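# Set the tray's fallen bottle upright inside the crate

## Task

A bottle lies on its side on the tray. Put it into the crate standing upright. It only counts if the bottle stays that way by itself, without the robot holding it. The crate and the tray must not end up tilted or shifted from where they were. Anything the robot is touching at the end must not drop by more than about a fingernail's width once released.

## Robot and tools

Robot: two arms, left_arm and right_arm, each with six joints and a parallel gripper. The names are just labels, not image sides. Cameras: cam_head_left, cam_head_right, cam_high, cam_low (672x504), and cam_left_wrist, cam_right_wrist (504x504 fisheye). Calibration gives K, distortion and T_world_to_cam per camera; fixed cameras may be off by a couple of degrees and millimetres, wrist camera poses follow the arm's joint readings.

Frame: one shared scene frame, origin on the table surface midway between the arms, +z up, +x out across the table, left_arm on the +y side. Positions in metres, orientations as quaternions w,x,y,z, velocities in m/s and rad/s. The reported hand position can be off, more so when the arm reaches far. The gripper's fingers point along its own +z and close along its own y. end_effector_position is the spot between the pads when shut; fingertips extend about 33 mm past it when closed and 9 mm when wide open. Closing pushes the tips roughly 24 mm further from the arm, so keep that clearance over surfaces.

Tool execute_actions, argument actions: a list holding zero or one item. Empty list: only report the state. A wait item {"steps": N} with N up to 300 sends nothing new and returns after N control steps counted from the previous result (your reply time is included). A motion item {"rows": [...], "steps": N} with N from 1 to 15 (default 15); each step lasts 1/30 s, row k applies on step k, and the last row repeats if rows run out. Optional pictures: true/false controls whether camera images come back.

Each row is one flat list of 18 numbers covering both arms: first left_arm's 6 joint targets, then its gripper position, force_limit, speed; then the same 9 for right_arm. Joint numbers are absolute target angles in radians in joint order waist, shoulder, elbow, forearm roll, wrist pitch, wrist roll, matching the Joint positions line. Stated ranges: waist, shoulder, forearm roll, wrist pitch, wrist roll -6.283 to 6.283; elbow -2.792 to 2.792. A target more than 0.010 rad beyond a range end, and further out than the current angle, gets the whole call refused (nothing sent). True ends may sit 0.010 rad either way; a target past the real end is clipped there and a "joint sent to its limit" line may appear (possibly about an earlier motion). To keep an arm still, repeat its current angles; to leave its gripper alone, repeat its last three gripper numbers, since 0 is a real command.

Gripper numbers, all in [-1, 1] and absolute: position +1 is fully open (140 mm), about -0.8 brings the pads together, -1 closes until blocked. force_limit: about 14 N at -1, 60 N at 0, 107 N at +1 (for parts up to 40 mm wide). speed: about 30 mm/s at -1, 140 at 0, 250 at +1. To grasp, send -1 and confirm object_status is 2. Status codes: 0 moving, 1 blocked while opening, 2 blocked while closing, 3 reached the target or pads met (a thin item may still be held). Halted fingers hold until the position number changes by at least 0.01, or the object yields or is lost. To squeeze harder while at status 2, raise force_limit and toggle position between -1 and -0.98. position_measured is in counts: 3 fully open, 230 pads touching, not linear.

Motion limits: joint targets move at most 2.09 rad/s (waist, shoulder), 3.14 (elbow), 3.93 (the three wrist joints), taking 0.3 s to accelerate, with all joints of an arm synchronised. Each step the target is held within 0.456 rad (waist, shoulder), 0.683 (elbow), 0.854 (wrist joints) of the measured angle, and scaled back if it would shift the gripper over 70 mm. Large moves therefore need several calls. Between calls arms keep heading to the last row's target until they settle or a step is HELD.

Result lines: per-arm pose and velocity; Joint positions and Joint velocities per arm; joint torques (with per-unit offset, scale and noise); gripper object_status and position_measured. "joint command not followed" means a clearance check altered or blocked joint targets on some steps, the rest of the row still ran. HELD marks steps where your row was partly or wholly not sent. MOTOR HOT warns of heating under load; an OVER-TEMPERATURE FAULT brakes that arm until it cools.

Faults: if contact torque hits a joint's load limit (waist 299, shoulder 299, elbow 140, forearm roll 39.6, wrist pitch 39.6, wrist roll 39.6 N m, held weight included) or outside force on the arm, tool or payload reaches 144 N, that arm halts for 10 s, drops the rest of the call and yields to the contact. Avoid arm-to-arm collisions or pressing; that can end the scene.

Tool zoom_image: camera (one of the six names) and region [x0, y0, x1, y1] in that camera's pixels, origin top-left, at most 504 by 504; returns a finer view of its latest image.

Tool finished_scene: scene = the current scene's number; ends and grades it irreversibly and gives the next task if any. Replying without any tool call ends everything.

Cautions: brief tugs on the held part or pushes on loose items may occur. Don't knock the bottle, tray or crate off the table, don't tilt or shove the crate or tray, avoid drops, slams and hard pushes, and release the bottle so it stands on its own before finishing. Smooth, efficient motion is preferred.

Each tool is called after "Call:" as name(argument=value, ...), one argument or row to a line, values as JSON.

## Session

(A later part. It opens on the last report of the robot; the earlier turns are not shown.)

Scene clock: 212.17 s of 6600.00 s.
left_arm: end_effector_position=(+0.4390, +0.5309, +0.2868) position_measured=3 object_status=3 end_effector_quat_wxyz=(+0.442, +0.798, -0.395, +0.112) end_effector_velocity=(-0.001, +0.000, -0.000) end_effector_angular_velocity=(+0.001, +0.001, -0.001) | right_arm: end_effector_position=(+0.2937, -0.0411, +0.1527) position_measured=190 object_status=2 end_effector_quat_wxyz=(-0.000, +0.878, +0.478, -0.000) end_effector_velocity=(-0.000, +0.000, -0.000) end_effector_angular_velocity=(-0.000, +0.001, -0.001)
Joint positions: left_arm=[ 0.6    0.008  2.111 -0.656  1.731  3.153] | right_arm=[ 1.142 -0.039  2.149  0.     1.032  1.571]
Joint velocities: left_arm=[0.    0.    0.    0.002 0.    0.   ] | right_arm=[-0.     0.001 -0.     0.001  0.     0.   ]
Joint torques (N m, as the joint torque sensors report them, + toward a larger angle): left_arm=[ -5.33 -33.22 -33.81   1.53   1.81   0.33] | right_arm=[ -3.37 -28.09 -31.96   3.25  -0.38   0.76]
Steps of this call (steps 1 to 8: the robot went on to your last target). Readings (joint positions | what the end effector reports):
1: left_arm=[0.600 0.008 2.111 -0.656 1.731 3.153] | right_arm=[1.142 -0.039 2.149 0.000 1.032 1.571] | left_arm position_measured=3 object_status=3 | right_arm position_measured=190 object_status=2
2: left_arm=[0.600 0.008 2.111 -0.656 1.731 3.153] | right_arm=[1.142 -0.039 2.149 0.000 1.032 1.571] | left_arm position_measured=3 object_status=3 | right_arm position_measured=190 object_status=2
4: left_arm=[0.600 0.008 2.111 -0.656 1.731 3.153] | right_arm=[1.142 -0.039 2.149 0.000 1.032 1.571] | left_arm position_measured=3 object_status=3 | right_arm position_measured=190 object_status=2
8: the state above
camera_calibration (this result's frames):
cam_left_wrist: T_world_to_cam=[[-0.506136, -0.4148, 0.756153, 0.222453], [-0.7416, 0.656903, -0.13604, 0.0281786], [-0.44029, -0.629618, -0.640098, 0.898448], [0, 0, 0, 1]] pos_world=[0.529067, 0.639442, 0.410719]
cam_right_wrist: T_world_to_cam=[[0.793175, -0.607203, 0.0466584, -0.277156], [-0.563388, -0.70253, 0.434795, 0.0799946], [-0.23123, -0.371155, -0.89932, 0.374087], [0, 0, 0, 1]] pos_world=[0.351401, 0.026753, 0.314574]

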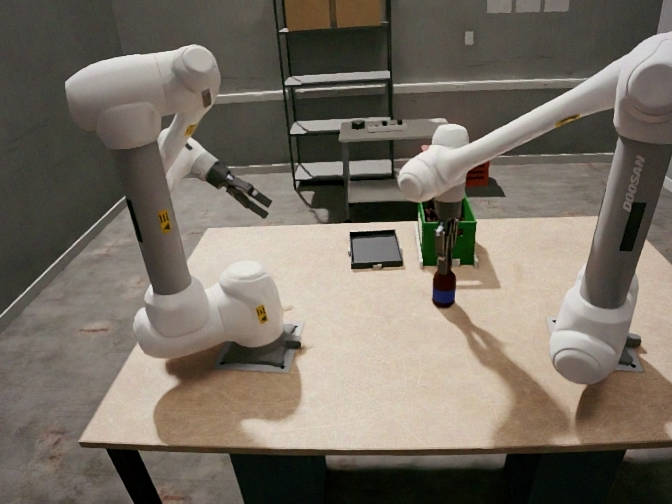

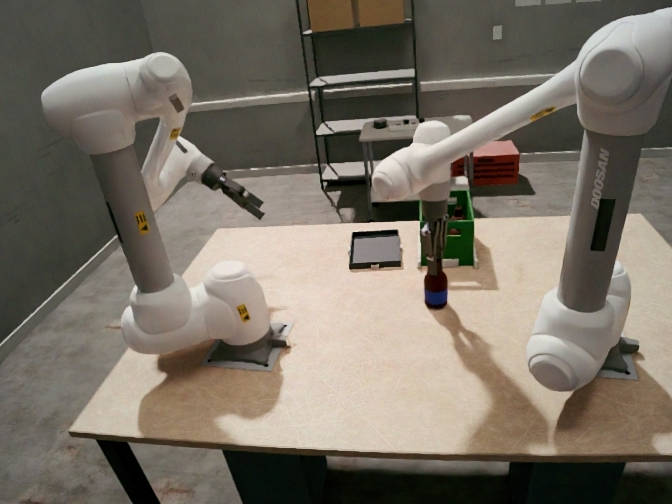

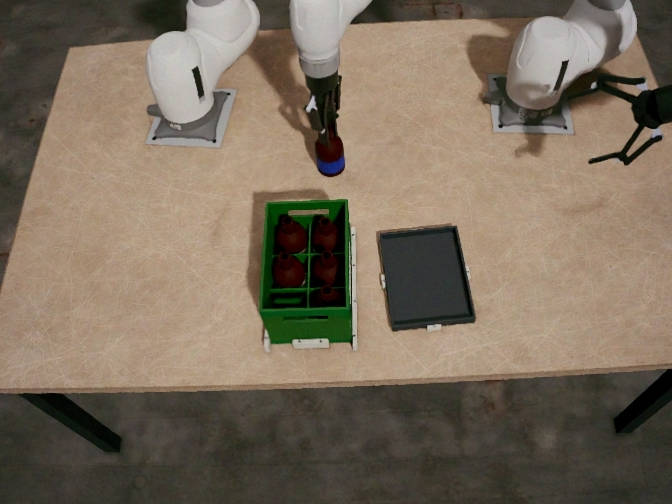

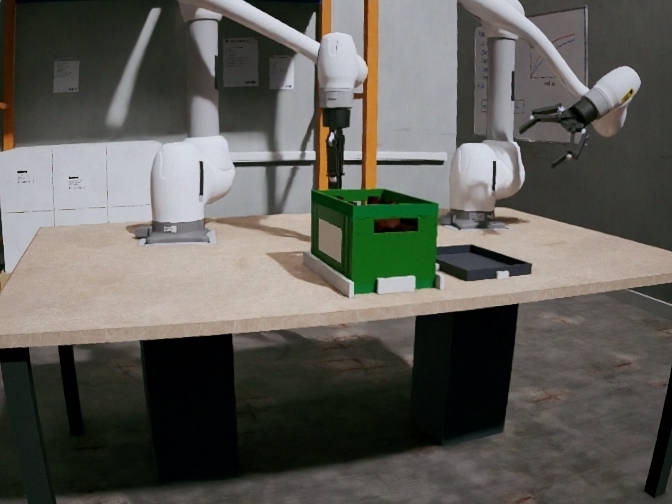

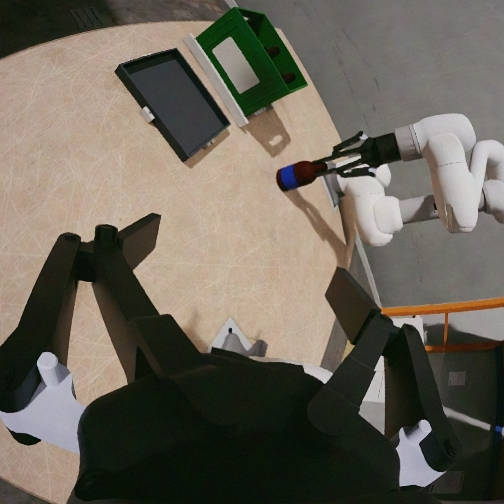

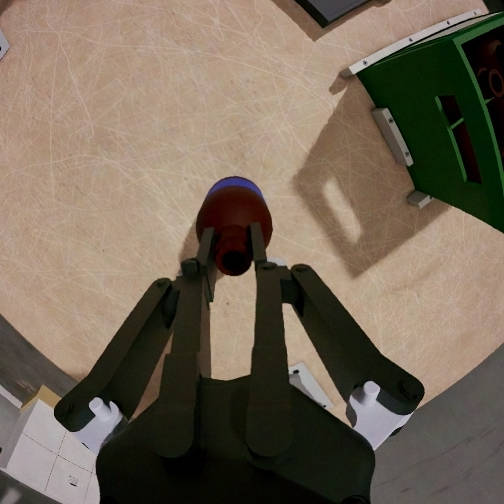

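Call:
execute_actions(
  actions=[
    {"rows":[[0.6,0.008,2.111,-0.656,1.731,3.153,1,0,0,1.142,-0.1578,1.8052,0,1.4942,1.5708,-1,0,-0.5]],"steps":15},
  ],
  pictures=false,
)

Call:
execute_actions(
  actions=[
    {"steps":10},
  ],
  pictures=false,
)

Call:
execute_actions(
  actions=[
    {"rows":[[0.6,0.008,2.111,-0.656,1.731,3.153,1,0,0,0.5172,0.2758,1.3432,0,1.5226,1.1576,-1,0,-0.5]],"steps":15},
  ],
  pictures=false,
)

Call:
execute_actions(
  actions=[
    {"steps":40},
  ],
)

Scene clock: 224.47 s of 6600.00 s.
left_arm: end_effector_position=(+0.4390, +0.5309, +0.2868) position_measured=3 object_status=3 end_effector_quat_wxyz=(+0.442, +0.798, -0.395, +0.112) end_effector_velocity=(-0.000, -0.000, -0.000) end_effector_angular_velocity=(-0.001, -0.001, +0.001) | right_arm: end_effector_position=(+0.2997, -0.0320, +0.3535) position_measured=190 object_status=2 end_effector_quat_wxyz=(+0.000, +0.878, +0.478, +0.000) end_effector_velocity=(-0.034, -0.053, +0.441) end_effector_angular_velocity=(+0.004, -0.003, -0.001)
Joint positions: left_arm=[ 0.6    0.008  2.111 -0.656  1.731  3.153] | right_arm=[ 1.142 -0.14   1.855 -0.     1.427  1.571]
Joint velocities: left_arm=[ 0.001 -0.     0.001 -0.001 -0.001  0.001] | right_arm=[-0.    -0.214 -0.617 -0.001  0.826  0.   ]
Joint torques (N m, as the joint torque sensors report them, + toward a larger angle): left_arm=[ -6.26 -34.1  -33.65   1.4    1.76   0.54] | right_arm=[ -3.23 -28.49 -40.89   3.36  -0.19   0.71]
Steps of this call (steps 1 to 15: the robot went on to your last target; steps 16 to 90: nothing new was sent; then 8.80 s passed at rest; steps 91 to 105: all 15 steps of this action). Readings (joint positions | what the end effector reports):
91: left_arm=[0.600 0.008 2.111 -0.656 1.731 3.153] | right_arm=[1.142 -0.039 2.148 -0.000 1.032 1.571] | left_arm position_measured=3 object_status=3 | right_arm position_measured=190 object_status=2
92: left_arm=[0.600 0.008 2.111 -0.656 1.731 3.153] | right_arm=[1.142 -0.040 2.144 -0.000 1.039 1.571] | left_arm position_measured=3 object_status=3 | right_arm position_measured=190 object_status=2
94: left_arm=[0.600 0.008 2.111 -0.656 1.731 3.153] | right_arm=[1.142 -0.054 2.103 -0.000 1.093 1.571] | left_arm position_measured=3 object_status=3 | right_arm position_measured=190 object_status=2
98: left_arm=[0.600 0.008 2.111 -0.656 1.731 3.153] | right_arm=[1.142 -0.087 2.009 -0.000 1.220 1.571] | left_arm position_measured=3 object_status=3 | right_arm position_measured=190 object_status=2
105: the state above

Scene clock: 224.80 s of 6600.00 s.
left_arm: end_effector_position=(+0.4390, +0.5309, +0.2868) position_measured=3 object_status=3 end_effector_quat_wxyz=(+0.442, +0.798, -0.395, +0.112) end_effector_velocity=(-0.000, +0.000, -0.001) end_effector_angular_velocity=(+0.000, +0.000, -0.000) | right_arm: end_effector_position=(+0.2961, -0.0374, +0.3894) position_measured=190 object_status=2 end_effector_quat_wxyz=(-0.000, +0.878, +0.478, -0.000) end_effector_velocity=(+0.001, -0.000, +0.003) end_effector_angular_velocity=(+0.001, -0.002, +0.001)
Joint positions: left_arm=[ 0.6    0.008  2.111 -0.656  1.731  3.153] | right_arm=[ 1.142 -0.158  1.805  0.     1.494  1.571]
Joint velocities: left_arm=[ 0.     0.001  0.001  0.001 -0.001  0.001] | right_arm=[ 0.    -0.001 -0.004 -0.002  0.003 -0.001]
Joint torques (N m, as the joint torque sensors report them, + toward a larger angle): left_arm=[ -2.75 -34.32 -33.36   1.32   1.62   0.86] | right_arm=[ -4.07 -23.88 -41.15   3.79   0.01   0.8 ]
Steps of this call (steps 1 to 10: the robot went on to your last target). Readings (joint positions | what the end effector reports):
1: left_arm=[0.600 0.008 2.111 -0.656 1.731 3.153] | right_arm=[1.142 -0.147 1.836 -0.000 1.452 1.571] | left_arm position_measured=3 object_status=3 | right_arm position_measured=190 object_status=2
2: left_arm=[0.600 0.008 2.111 -0.656 1.731 3.153] | right_arm=[1.142 -0.152 1.821 0.000 1.472 1.571] | left_arm position_measured=3 object_status=3 | right_arm position_measured=190 object_status=2
4: left_arm=[0.600 0.008 2.111 -0.656 1.731 3.153] | right_arm=[1.142 -0.157 1.809 0.000 1.490 1.571] | left_arm position_measured=3 object_status=3 | right_arm position_measured=190 object_status=2
8: left_arm=[0.600 0.008 2.111 -0.656 1.731 3.153] | right_arm=[1.142 -0.158 1.806 0.000 1.494 1.571] | left_arm position_measured=3 object_status=3 | right_arm position_measured=190 object_status=2
10: the state above

Scene clock: 225.30 s of 6600.00 s.
left_arm: end_effector_position=(+0.4390, +0.5309, +0.2868) position_measured=3 object_status=3 end_effector_quat_wxyz=(+0.442, +0.798, -0.395, +0.112) end_effector_velocity=(+0.001, -0.000, +0.000) end_effector_angular_velocity=(+0.000, -0.001, +0.001) | right_arm: end_effector_position=(+0.4820, -0.0226, +0.4041) position_measured=190 object_status=2 end_effector_quat_wxyz=(-0.000, +0.893, +0.449, +0.000) end_effector_velocity=(+0.423, -0.083, +0.004) end_effector_angular_velocity=(+0.002, +0.002, -0.238)
Joint positions: left_arm=[ 0.6    0.008  2.111 -0.656  1.731  3.153] | right_arm=[0.887 0.041 1.593 0.    1.507 1.381]
Joint velocities: left_arm=[-0.    -0.    -0.001 -0.001 -0.001 -0.001] | right_arm=[-0.597  0.377 -0.402  0.003  0.024 -0.359]
Joint torques (N m, as the joint torque sensors report them, + toward a larger angle): left_arm=[ -4.53 -33.78 -33.73   1.12   1.9    0.62] | right_arm=[ -4.89 -50.34 -42.34   3.64  -0.14   0.5 ]
Steps of this call (steps 1 to 15: all 15 steps of this action). Readings (joint positions | what the end effector reports):
1: left_arm=[0.600 0.008 2.111 -0.656 1.731 3.153] | right_arm=[1.142 -0.158 1.805 0.000 1.494 1.571] | left_arm position_measured=3 object_status=3 | right_arm position_measured=190 object_status=2
2: left_arm=[0.600 0.008 2.111 -0.656 1.731 3.153] | right_arm=[1.138 -0.155 1.801 0.000 1.495 1.567] | left_arm position_measured=3 object_status=3 | right_arm position_measured=190 object_status=2
4: left_arm=[0.600 0.008 2.111 -0.656 1.731 3.153] | right_arm=[1.109 -0.127 1.771 0.000 1.496 1.540] | left_arm position_measured=3 object_status=3 | right_arm position_measured=190 object_status=2
8: left_arm=[0.600 0.008 2.111 -0.656 1.731 3.153] | right_arm=[1.028 -0.055 1.696 0.000 1.501 1.473] | left_arm position_measured=3 object_status=3 | right_arm position_measured=190 object_status=2
15: the state above

Scene clock: 226.63 s of 6600.00 s.
left_arm: end_effector_position=(+0.4390, +0.5309, +0.2868) position_measured=3 object_status=3 end_effector_quat_wxyz=(+0.442, +0.798, -0.395, +0.112) end_effector_velocity=(-0.000, +0.000, +0.000) end_effector_angular_velocity=(+0.000, -0.002, -0.000) | right_arm: end_effector_position=(+0.7403, -0.1457, +0.3896) position_measured=190 object_status=2 end_effector_quat_wxyz=(+0.000, +0.924, +0.383, -0.000) end_effector_velocity=(+0.000, +0.001, +0.001) end_effector_angular_velocity=(+0.002, -0.000, -0.000)
Joint positions: left_arm=[ 0.6    0.008  2.111 -0.656  1.731  3.153] | right_arm=[ 0.517  0.276  1.343 -0.     1.523  1.158]
Joint velocities: left_arm=[ 0.    -0.001  0.     0.    -0.     0.001] | right_arm=[-0.    -0.    -0.001  0.002  0.     0.   ]
Joint torques (N m, as the joint torque sensors report them, + toward a larger angle): left_arm=[ -4.36 -35.33 -33.44   1.65   1.65   0.59] | right_arm=[ -3.28 -72.15 -42.98   3.76  -0.3    0.82]
Steps of this call (steps 1 to 40: the robot went on to your last target). Readings (joint positions | what the end effector reports):
1: left_arm=[0.600 0.008 2.111 -0.656 1.731 3.153] | right_arm=[0.867 0.054 1.579 0.000 1.508 1.369] | left_arm position_measured=3 object_status=3 | right_arm position_measured=190 object_status=2
2: left_arm=[0.600 0.008 2.111 -0.656 1.731 3.153] | right_arm=[0.847 0.066 1.566 0.000 1.509 1.357] | left_arm position_measured=3 object_status=3 | right_arm position_measured=190 object_status=2
4: left_arm=[0.600 0.008 2.111 -0.656 1.731 3.153] | right_arm=[0.808 0.091 1.539 0.000 1.511 1.333] | left_arm position_measured=3 object_status=3 | right_arm position_measured=190 object_status=2
8: left_arm=[0.600 0.008 2.111 -0.656 1.731 3.153] | right_arm=[0.730 0.141 1.487 0.000 1.514 1.286] | left_arm position_measured=3 object_status=3 | right_arm position_measured=190 object_status=2
40: the state above
camera_calibration (this result's frames):
cam_left_wrist: T_world_to_cam=[[-0.506136, -0.4148, 0.756153, 0.222453], [-0.7416, 0.656904, -0.13604, 0.0281783], [-0.440291, -0.629618, -0.640098, 0.898447], [0, 0, 0, 1]] pos_world=[0.529066, 0.639442, 0.410719]
cam_right_wrist: T_world_to_cam=[[0.64797, -0.760232, 0.0467216, -0.620783], [-0.69837, -0.568521, 0.434814, 0.274473], [-0.303998, -0.314376, -0.899307, 0.713722], [0, 0, 0, 1]] pos_world=[0.810902, -0.091519, 0.551514]

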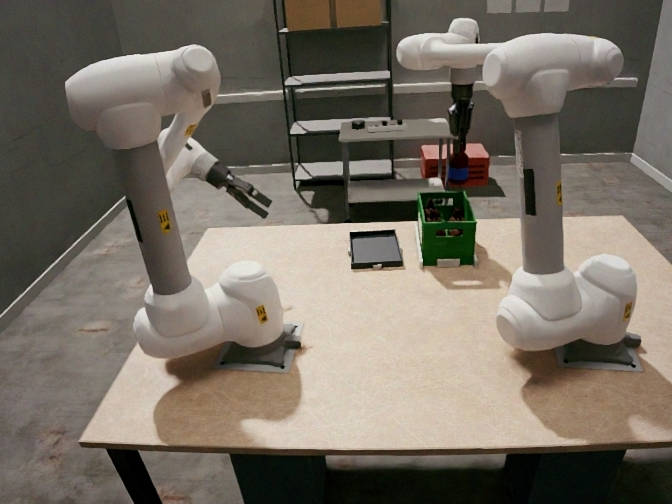

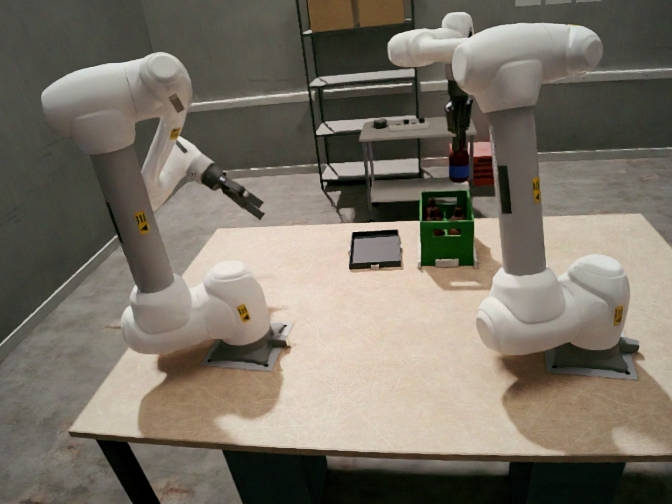

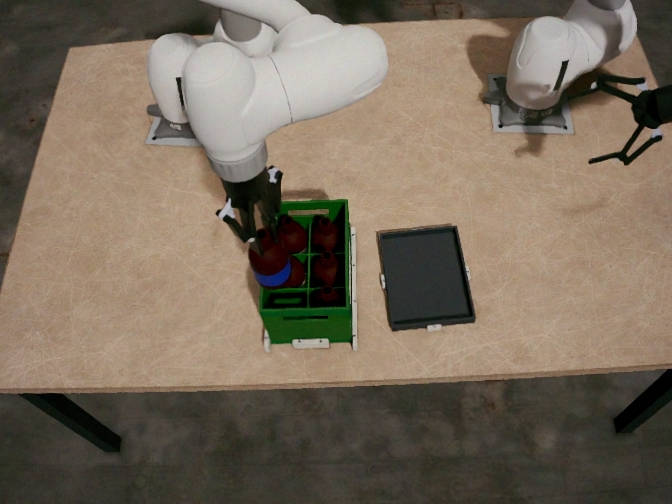

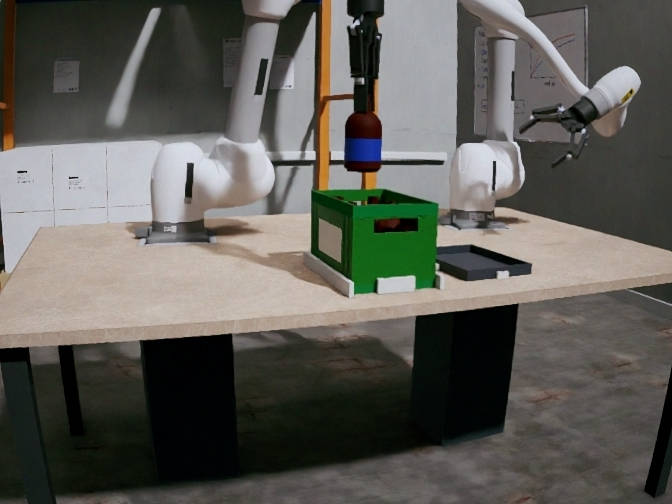

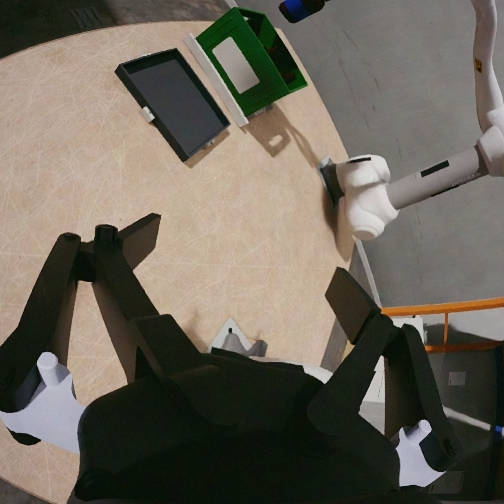

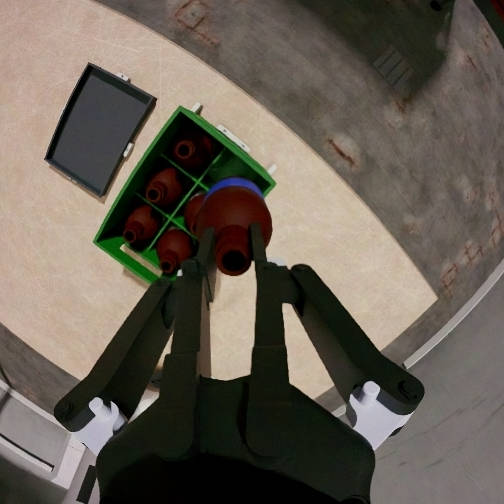

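Call:
zoom_image(
  camera="cam_right_wrist",
  region=[80, 90, 290, 290],
)

Region (80, 90, 290, 290) of cam_right_wrist's 504x504 image, scaled by 2.400, with more detail than that image has; it fills the top 480 rows of this view, and the rest is white.

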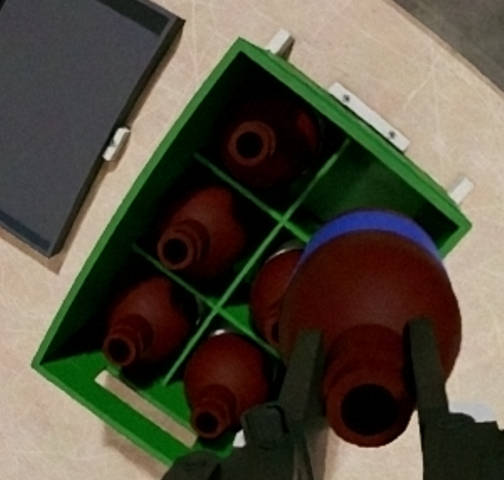

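Call:
execute_actions(
  actions=[
    {"rows":[[0.6,0.008,2.111,-0.656,1.731,3.153,1,0,0,0.5412,0.2935,1.4282,0,1.4199,1.1816,-1,0,-0.5]],"steps":15},
  ],
)

Call:
zoom_image(
  camera="cam_right_wrist",
  region=[100, 90, 310, 290],
)

Call:
zoom_image(
  camera="cam_high",
  region=[220, 190, 380, 350],
)

Scene clock: 242.50 s of 6600.00 s.
left_arm: end_effector_position=(+0.4390, +0.5309, +0.2868) position_measured=3 object_status=3 end_effector_quat_wxyz=(+0.442, +0.798, -0.395, +0.112) end_effector_velocity=(-0.000, +0.000, +0.000) end_effector_angular_velocity=(-0.001, +0.000, -0.002) | right_arm: end_effector_position=(+0.7374, -0.1280, +0.3295) position_measured=190 object_status=2 end_effector_quat_wxyz=(-0.000, +0.924, +0.383, +0.000) end_effector_velocity=(-0.001, +0.001, -0.001) end_effector_angular_velocity=(+0.001, +0.002, -0.000)
Joint positions: left_arm=[ 0.6    0.008  2.111 -0.656  1.731  3.153] | right_arm=[0.541 0.293 1.428 0.    1.42  1.182]
Joint velocities: left_arm=[-0.     0.001 -0.     0.     0.001  0.001] | right_arm=[ 0.     0.     0.002  0.002 -0.001  0.   ]
Joint torques (N m, as the joint torque sensors report them, + toward a larger angle): left_arm=[ -3.26 -33.   -33.03   1.4    1.98   0.48] | right_arm=[ -3.29 -74.32 -42.3    3.89  -0.22   0.83]
Steps of this call (steps 1 to 15: the robot went on to your last target; steps 16 to 90: nothing new was sent; then 12.37 s passed at rest; steps 91 to 105: all 15 steps of this action). Readings (joint positions | what the end effector reports):
91: left_arm=[0.600 0.008 2.111 -0.656 1.731 3.153] | right_arm=[0.517 0.276 1.343 0.000 1.522 1.158] | left_arm position_measured=3 object_status=3 | right_arm position_measured=190 object_status=2
92: left_arm=[0.600 0.008 2.111 -0.656 1.731 3.153] | right_arm=[0.518 0.277 1.348 0.000 1.516 1.159] | left_arm position_measured=3 object_status=3 | right_arm position_measured=190 object_status=2
94: left_arm=[0.600 0.008 2.111 -0.656 1.731 3.153] | right_arm=[0.529 0.285 1.388 0.000 1.469 1.170] | left_arm position_measured=3 object_status=3 | right_arm position_measured=190 object_status=2
98: left_arm=[0.600 0.008 2.111 -0.656 1.731 3.153] | right_arm=[0.541 0.293 1.426 0.000 1.422 1.181] | left_arm position_measured=3 object_status=3 | right_arm position_measured=190 object_status=2
105: the state above
camera_calibration (this result's frames):
cam_left_wrist: T_world_to_cam=[[-0.506136, -0.4148, 0.756153, 0.222453], [-0.7416, 0.656904, -0.13604, 0.0281783], [-0.440291, -0.629618, -0.640098, 0.898448], [0, 0, 0, 1]] pos_world=[0.529067, 0.639442, 0.410719]
cam_right_wrist: T_world_to_cam=[[0.647945, -0.760256, 0.0466711, -0.602609], [-0.698401, -0.56854, 0.434739, 0.308747], [-0.303978, -0.314282, -0.899346, 0.664373], [0, 0, 0, 1]] pos_world=[0.808042, -0.0738014, 0.491401]

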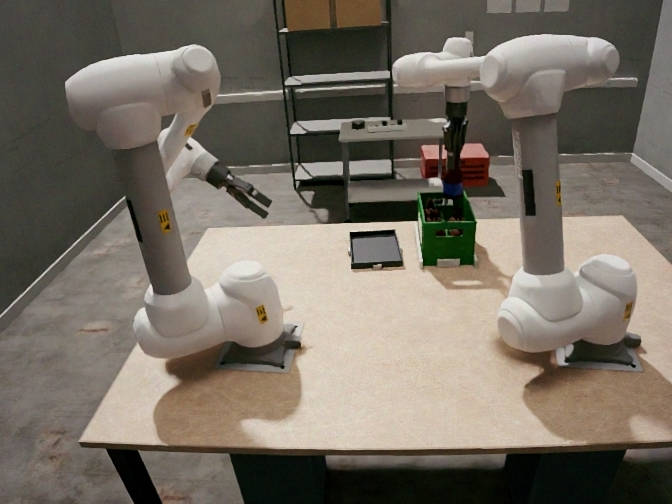

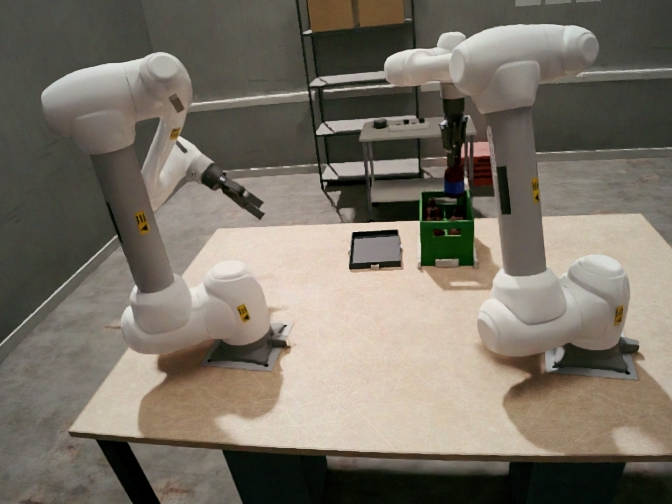

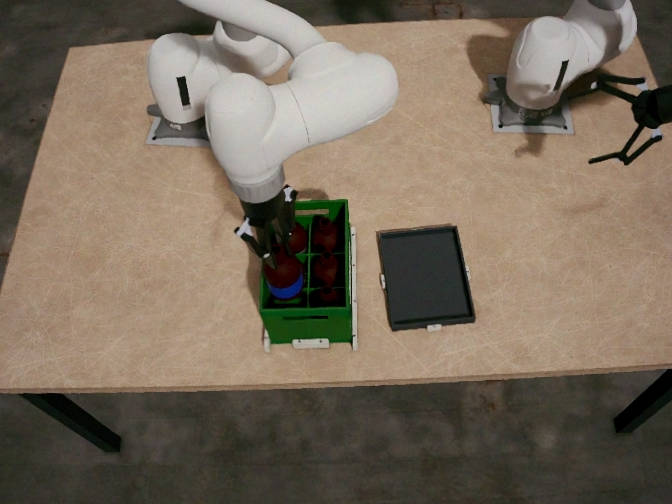

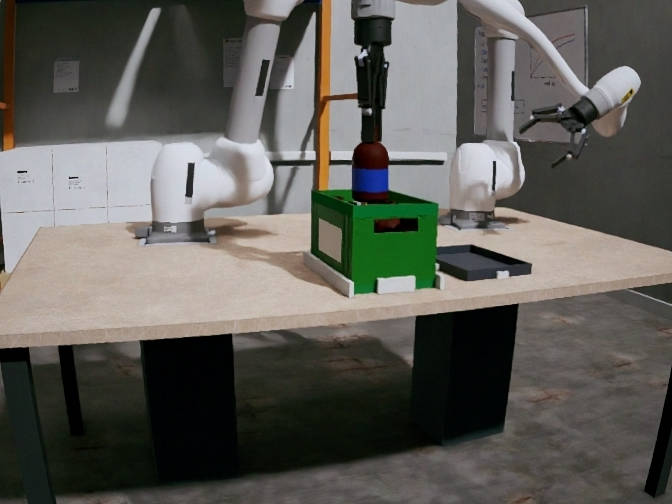

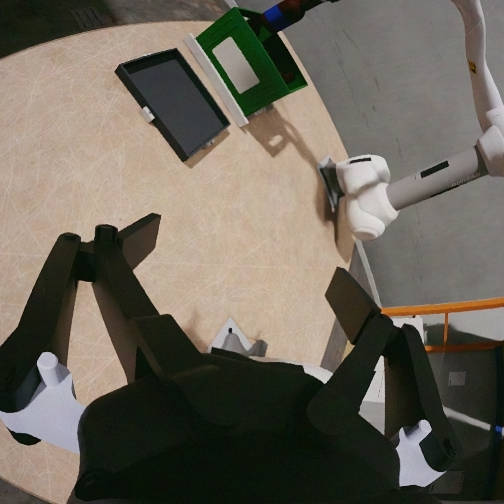

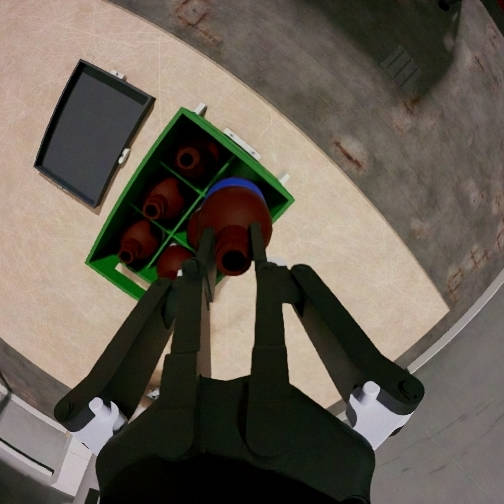

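Region (100, 90, 310, 290) of cam_right_wrist's 504x504 image, scaled by 2.400, with more detail than that image has; it fills the top 480 rows of this view, and the rest is white.

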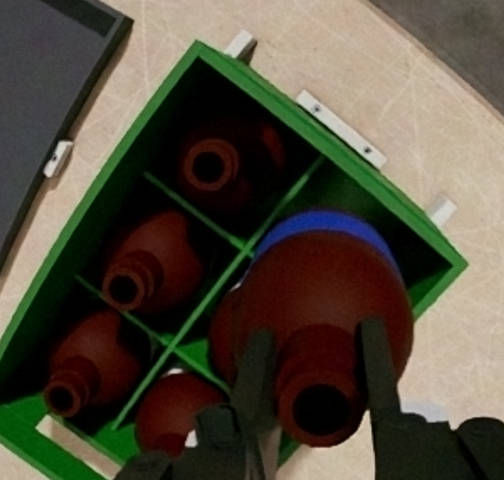

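Region (220, 190, 380, 350) of cam_high's 672x504 image, scaled by 3.150, with more detail than that image has.

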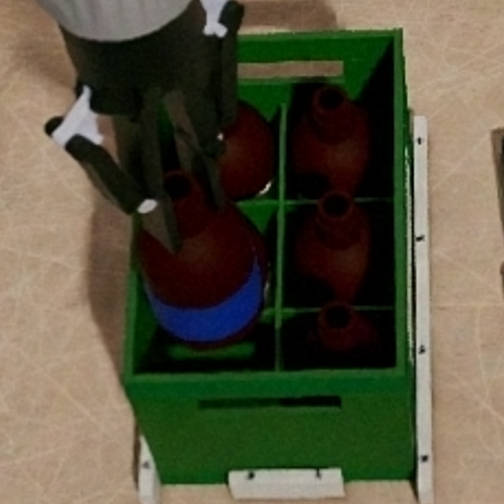

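Call:
execute_actions(
  actions=[
    {"rows":[[0.6,0.008,2.111,-0.656,1.731,3.153,1,0,0,0.5359,0.3147,1.4909,0,1.336,1.1763,-1,0,-0.5]],"steps":15},
  ],
)

Call:
zoom_image(
  camera="cam_right_wrist",
  region=[120, 90, 330, 290],
)

Scene clock: 252.90 s of 6600.00 s.
left_arm: end_effector_position=(+0.4390, +0.5309, +0.2868) position_measured=3 object_status=3 end_effector_quat_wxyz=(+0.442, +0.798, -0.395, +0.112) end_effector_velocity=(-0.000, -0.000, -0.000) end_effector_angular_velocity=(-0.000, -0.001, -0.001) | right_arm: end_effector_position=(+0.7424, -0.1302, +0.2795) position_measured=190 object_status=2 end_effector_quat_wxyz=(+0.000, +0.924, +0.383, +0.000) end_effector_velocity=(-0.000, +0.000, -0.001) end_effector_angular_velocity=(+0.000, +0.002, -0.001)
Joint positions: left_arm=[ 0.6    0.008  2.111 -0.656  1.731  3.153] | right_arm=[ 0.536  0.315  1.491 -0.     1.336  1.176]
Joint velocities: left_arm=[ 0.    -0.     0.001  0.    -0.001  0.002] | right_arm=[-0.     0.001  0.001  0.001 -0.001  0.   ]
Joint torques (N m, as the joint torque sensors report them, + toward a larger angle): left_arm=[ -4.8  -34.11 -33.74   1.37   1.66   0.7 ] | right_arm=[ -3.71 -75.06 -40.95   3.82  -0.29   0.77]
Steps of this call (steps 1 to 15: the robot went on to your last target; steps 16 to 90: nothing new was sent; then 6.90 s passed at rest; steps 91 to 105: all 15 steps of this action). Readings (joint positions | what the end effector reports):
91: left_arm=[0.600 0.008 2.111 -0.656 1.731 3.153] | right_arm=[0.541 0.294 1.428 -0.000 1.420 1.182] | left_arm position_measured=3 object_status=3 | right_arm position_measured=190 object_status=2
92: left_arm=[0.600 0.008 2.111 -0.656 1.731 3.153] | right_arm=[0.541 0.295 1.433 -0.000 1.413 1.182] | left_arm position_measured=3 object_status=3 | right_arm position_measured=190 object_status=2
94: left_arm=[0.600 0.008 2.111 -0.656 1.731 3.153] | right_arm=[0.538 0.306 1.466 -0.000 1.370 1.179] | left_arm position_measured=3 object_status=3 | right_arm position_measured=190 object_status=2
98: left_arm=[0.600 0.008 2.111 -0.656 1.731 3.153] | right_arm=[0.536 0.314 1.489 -0.000 1.338 1.176] | left_arm position_measured=3 object_status=3 | right_arm position_measured=190 object_status=2
105: the state above
camera_calibration (this result's frames):
cam_left_wrist: T_world_to_cam=[[-0.506136, -0.4148, 0.756153, 0.222453], [-0.7416, 0.656904, -0.13604, 0.0281784], [-0.440291, -0.629618, -0.640098, 0.898447], [0, 0, 0, 1]] pos_world=[0.529067, 0.639442, 0.410719]
cam_right_wrist: T_world_to_cam=[[0.647983, -0.760219, 0.0467533, -0.605164], [-0.698382, -0.568537, 0.434775, 0.332673], [-0.303943, -0.314378, -0.899325, 0.620215], [0, 0, 0, 1]] pos_world=[0.812979, -0.0759381, 0.441431]

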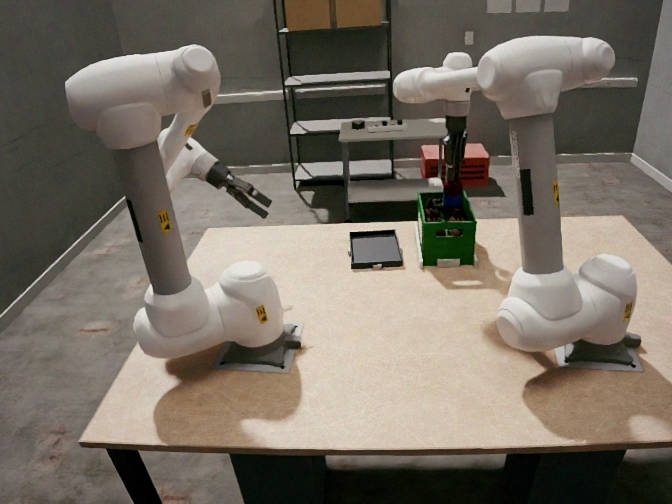

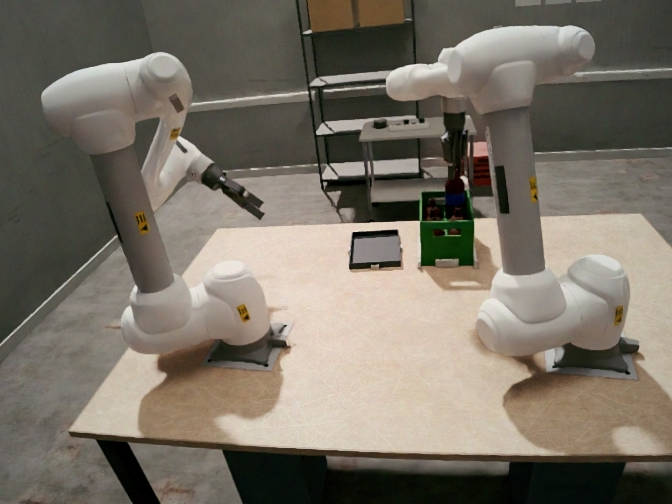

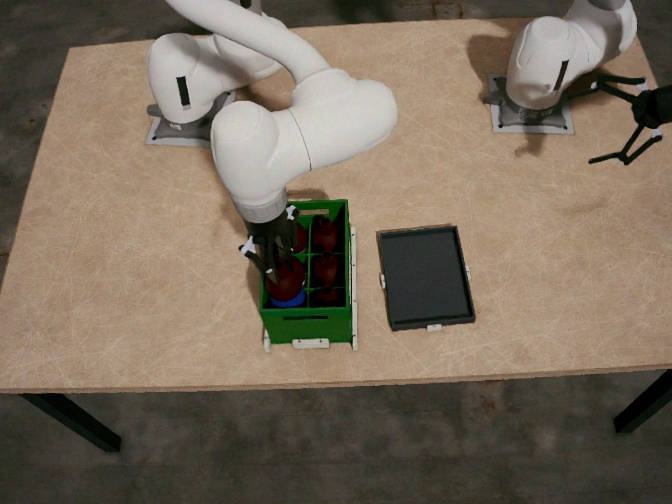

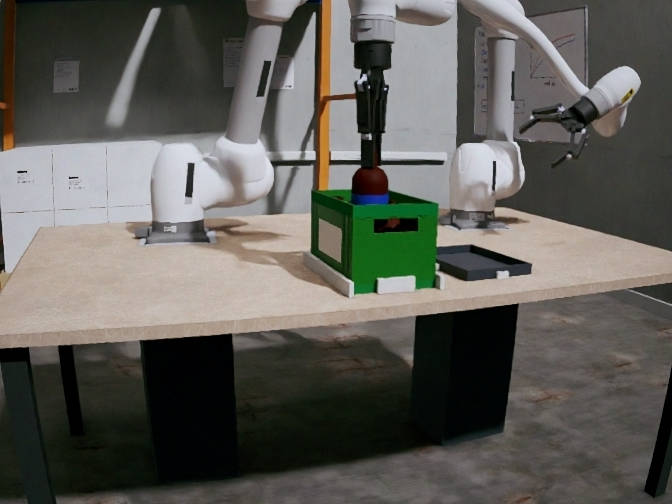

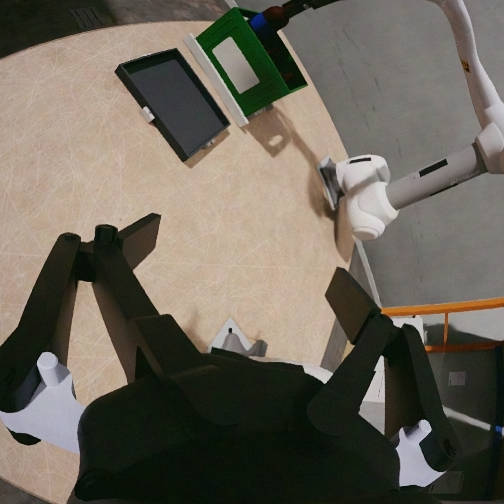

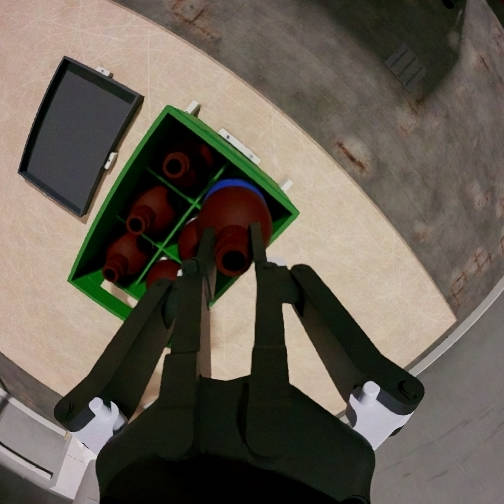

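Region (120, 90, 330, 290) of cam_right_wrist's 504x504 image, scaled by 2.400, with more detail than that image has; it fills the top 480 rows of this view, and the rest is white.

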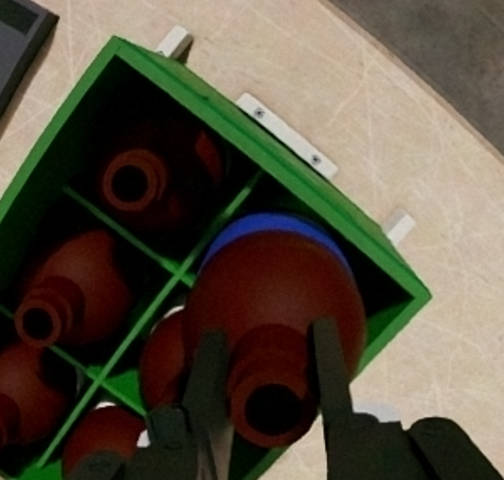

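Call:
execute_actions(
  actions=[
    {"rows":[[0.6,0.008,2.111,-0.656,1.731,3.153,1,0,0,0.5359,0.3168,1.4973,0,1.3275,1.1763,-1,0,-0.5],[0.6,0.008,2.111,-0.656,1.731,3.153,1,0,0,0.5359,0.3168,1.4973,0,1.3275,1.1763,-1,0,-0.5],[0.6,0.008,2.111,-0.656,1.731,3.153,1,0,0,0.5359,0.3189,1.5037,0,1.319,1.1763,-1,0,-0.5],[0.6,0.008,2.111,-0.656,1.731,3.153,1,0,0,0.5359,0.3189,1.5037,0,1.319,1.1763,-1,0,-0.5],[0.6,0.008,2.111,-0.656,1.731,3.153,1,0,0,0.5359,0.321,1.5101,0,1.3105,1.1763,-1,0,-0.5],[0.6,0.008,2.111,-0.656,1.731,3.153,1,0,0,0.5359,0.321,1.5101,0,1.3105,1.1763,-1,0,-0.5],[0.6,0.008,2.111,-0.656,1.731,3.153,1,0,0,0.5359,0.3231,1.5166,0,1.3019,1.1763,-1,0,-0.5],[0.6,0.008,2.111,-0.656,1.731,3.153,1,0,0,0.5359,0.3231,1.5166,0,1.3019,1.1763,-1,0,-0.5],[0.6,0.008,2.111,-0.656,1.731,3.153,1,0,0,0.5359,0.3252,1.523,0,1.2934,1.1763,-1,0,-0.5],[0.6,0.008,2.111,-0.656,1.731,3.153,1,0,0,0.5359,0.3252,1.523,0,1.2934,1.1763,-1,0,-0.5],[0.6,0.008,2.111,-0.656,1.731,3.153,1,0,0,0.5359,0.3273,1.5294,0,1.2849,1.1763,-1,0,-0.5]],"steps":15},
  ],
)

Scene clock: 266.77 s of 6600.00 s.
left_arm: end_effector_position=(+0.4390, +0.5309, +0.2868) position_measured=3 object_status=3 end_effector_quat_wxyz=(+0.442, +0.798, -0.395, +0.112) end_effector_velocity=(-0.000, -0.000, -0.001) end_effector_angular_velocity=(-0.002, +0.002, -0.000) | right_arm: end_effector_position=(+0.7425, -0.1301, +0.2503) position_measured=190 object_status=2 end_effector_quat_wxyz=(-0.000, +0.924, +0.383, -0.000) end_effector_velocity=(+0.001, +0.000, -0.011) end_effector_angular_velocity=(+0.002, -0.006, +0.001)
Joint positions: left_arm=[ 0.6    0.008  2.111 -0.656  1.731  3.153] | right_arm=[0.536 0.327 1.528 0.    1.286 1.176]
Joint velocities: left_arm=[ 0.     0.002  0.001 -0.     0.     0.001] | right_arm=[-0.     0.004  0.016 -0.001 -0.026 -0.   ]
Joint torques (N m, as the joint torque sensors report them, + toward a larger angle): left_arm=[ -4.28 -33.87 -33.52   1.36   1.75   0.52] | right_arm=[ -3.42 -75.89 -42.96   3.83   0.08   0.8 ]
Steps of this call (steps 1 to 15: the robot went on to your last target; steps 16 to 90: nothing new was sent; then 10.37 s passed at rest; steps 91 to 105: all 15 steps of this action). Readings (joint positions | what the end effector reports):
91: left_arm=[0.600 0.008 2.111 -0.656 1.731 3.153] | right_arm=[0.536 0.315 1.491 0.000 1.336 1.176] | left_arm position_measured=3 object_status=3 | right_arm position_measured=190 object_status=2
92: left_arm=[0.600 0.008 2.111 -0.656 1.731 3.153] | right_arm=[0.536 0.315 1.493 0.000 1.334 1.176] | left_arm position_measured=3 object_status=3 | right_arm position_measured=190 object_status=2
94: left_arm=[0.600 0.008 2.111 -0.656 1.731 3.153] | right_arm=[0.536 0.317 1.498 0.000 1.327 1.176] | left_arm position_measured=3 object_status=3 | right_arm position_measured=190 object_status=2
98: left_arm=[0.600 0.008 2.111 -0.656 1.731 3.153] | right_arm=[0.536 0.321 1.510 0.000 1.311 1.176] | left_arm position_measured=3 object_status=3 | right_arm position_measured=190 object_status=2
105: the state above
camera_calibration (this result's frames):
cam_left_wrist: T_world_to_cam=[[-0.506136, -0.4148, 0.756153, 0.222453], [-0.7416, 0.656904, -0.13604, 0.0281784], [-0.440291, -0.629618, -0.640098, 0.898447], [0, 0, 0, 1]] pos_world=[0.529066, 0.639442, 0.410719]
cam_right_wrist: T_world_to_cam=[[0.647942, -0.760262, 0.0466132, -0.603749], [-0.698372, -0.568538, 0.434788, 0.345474], [-0.304052, -0.314271, -0.899325, 0.59406], [0, 0, 0, 1]] pos_world=[0.813089, -0.0758963, 0.412187]

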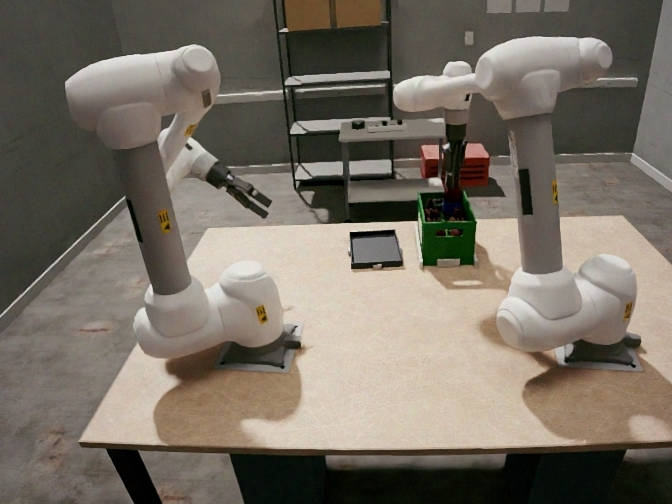

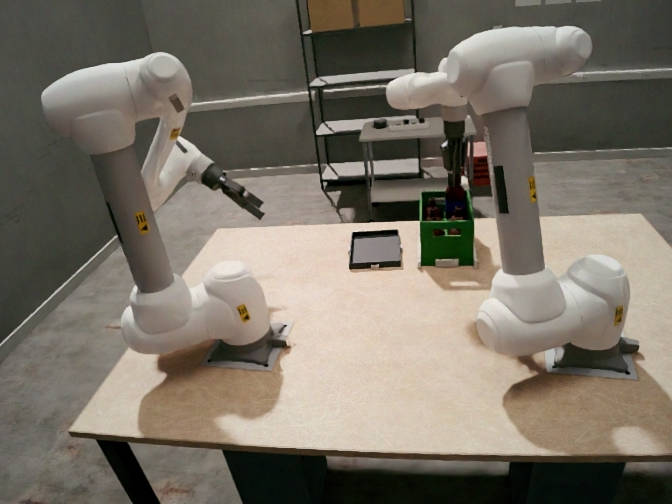

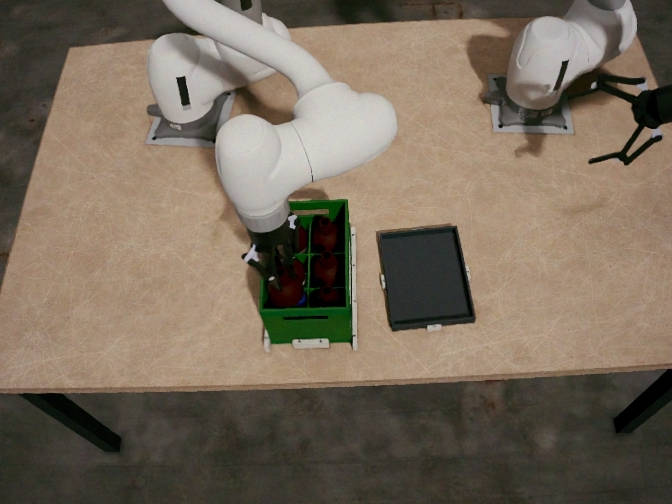

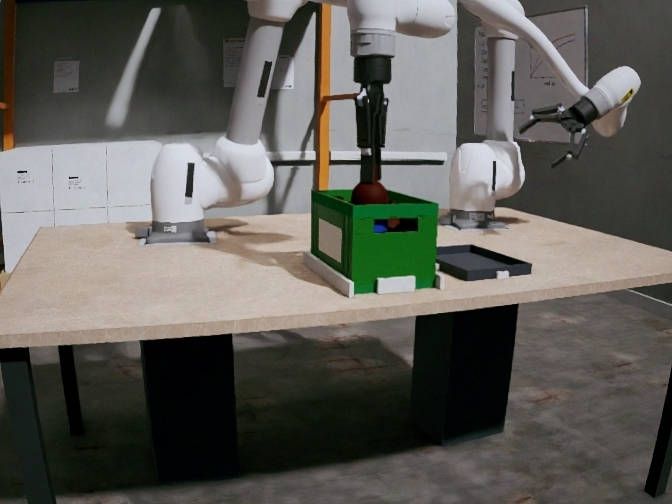

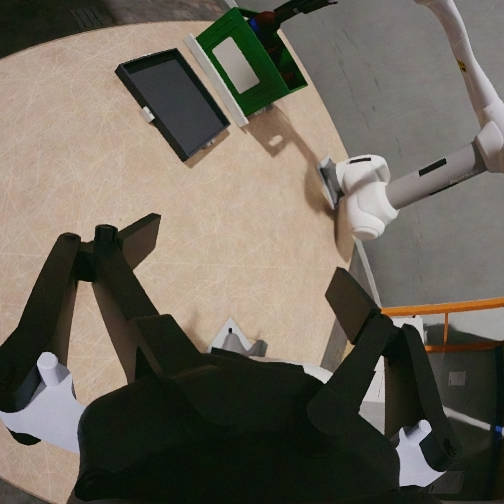

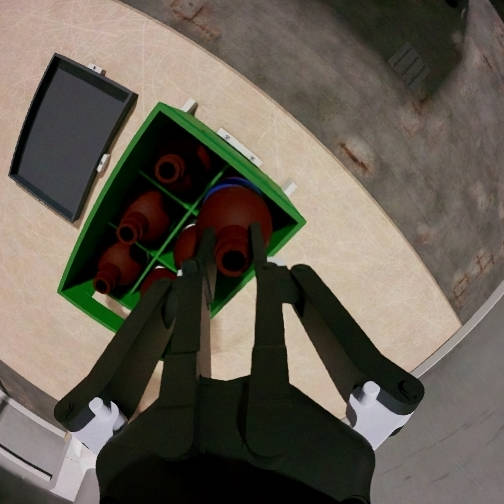

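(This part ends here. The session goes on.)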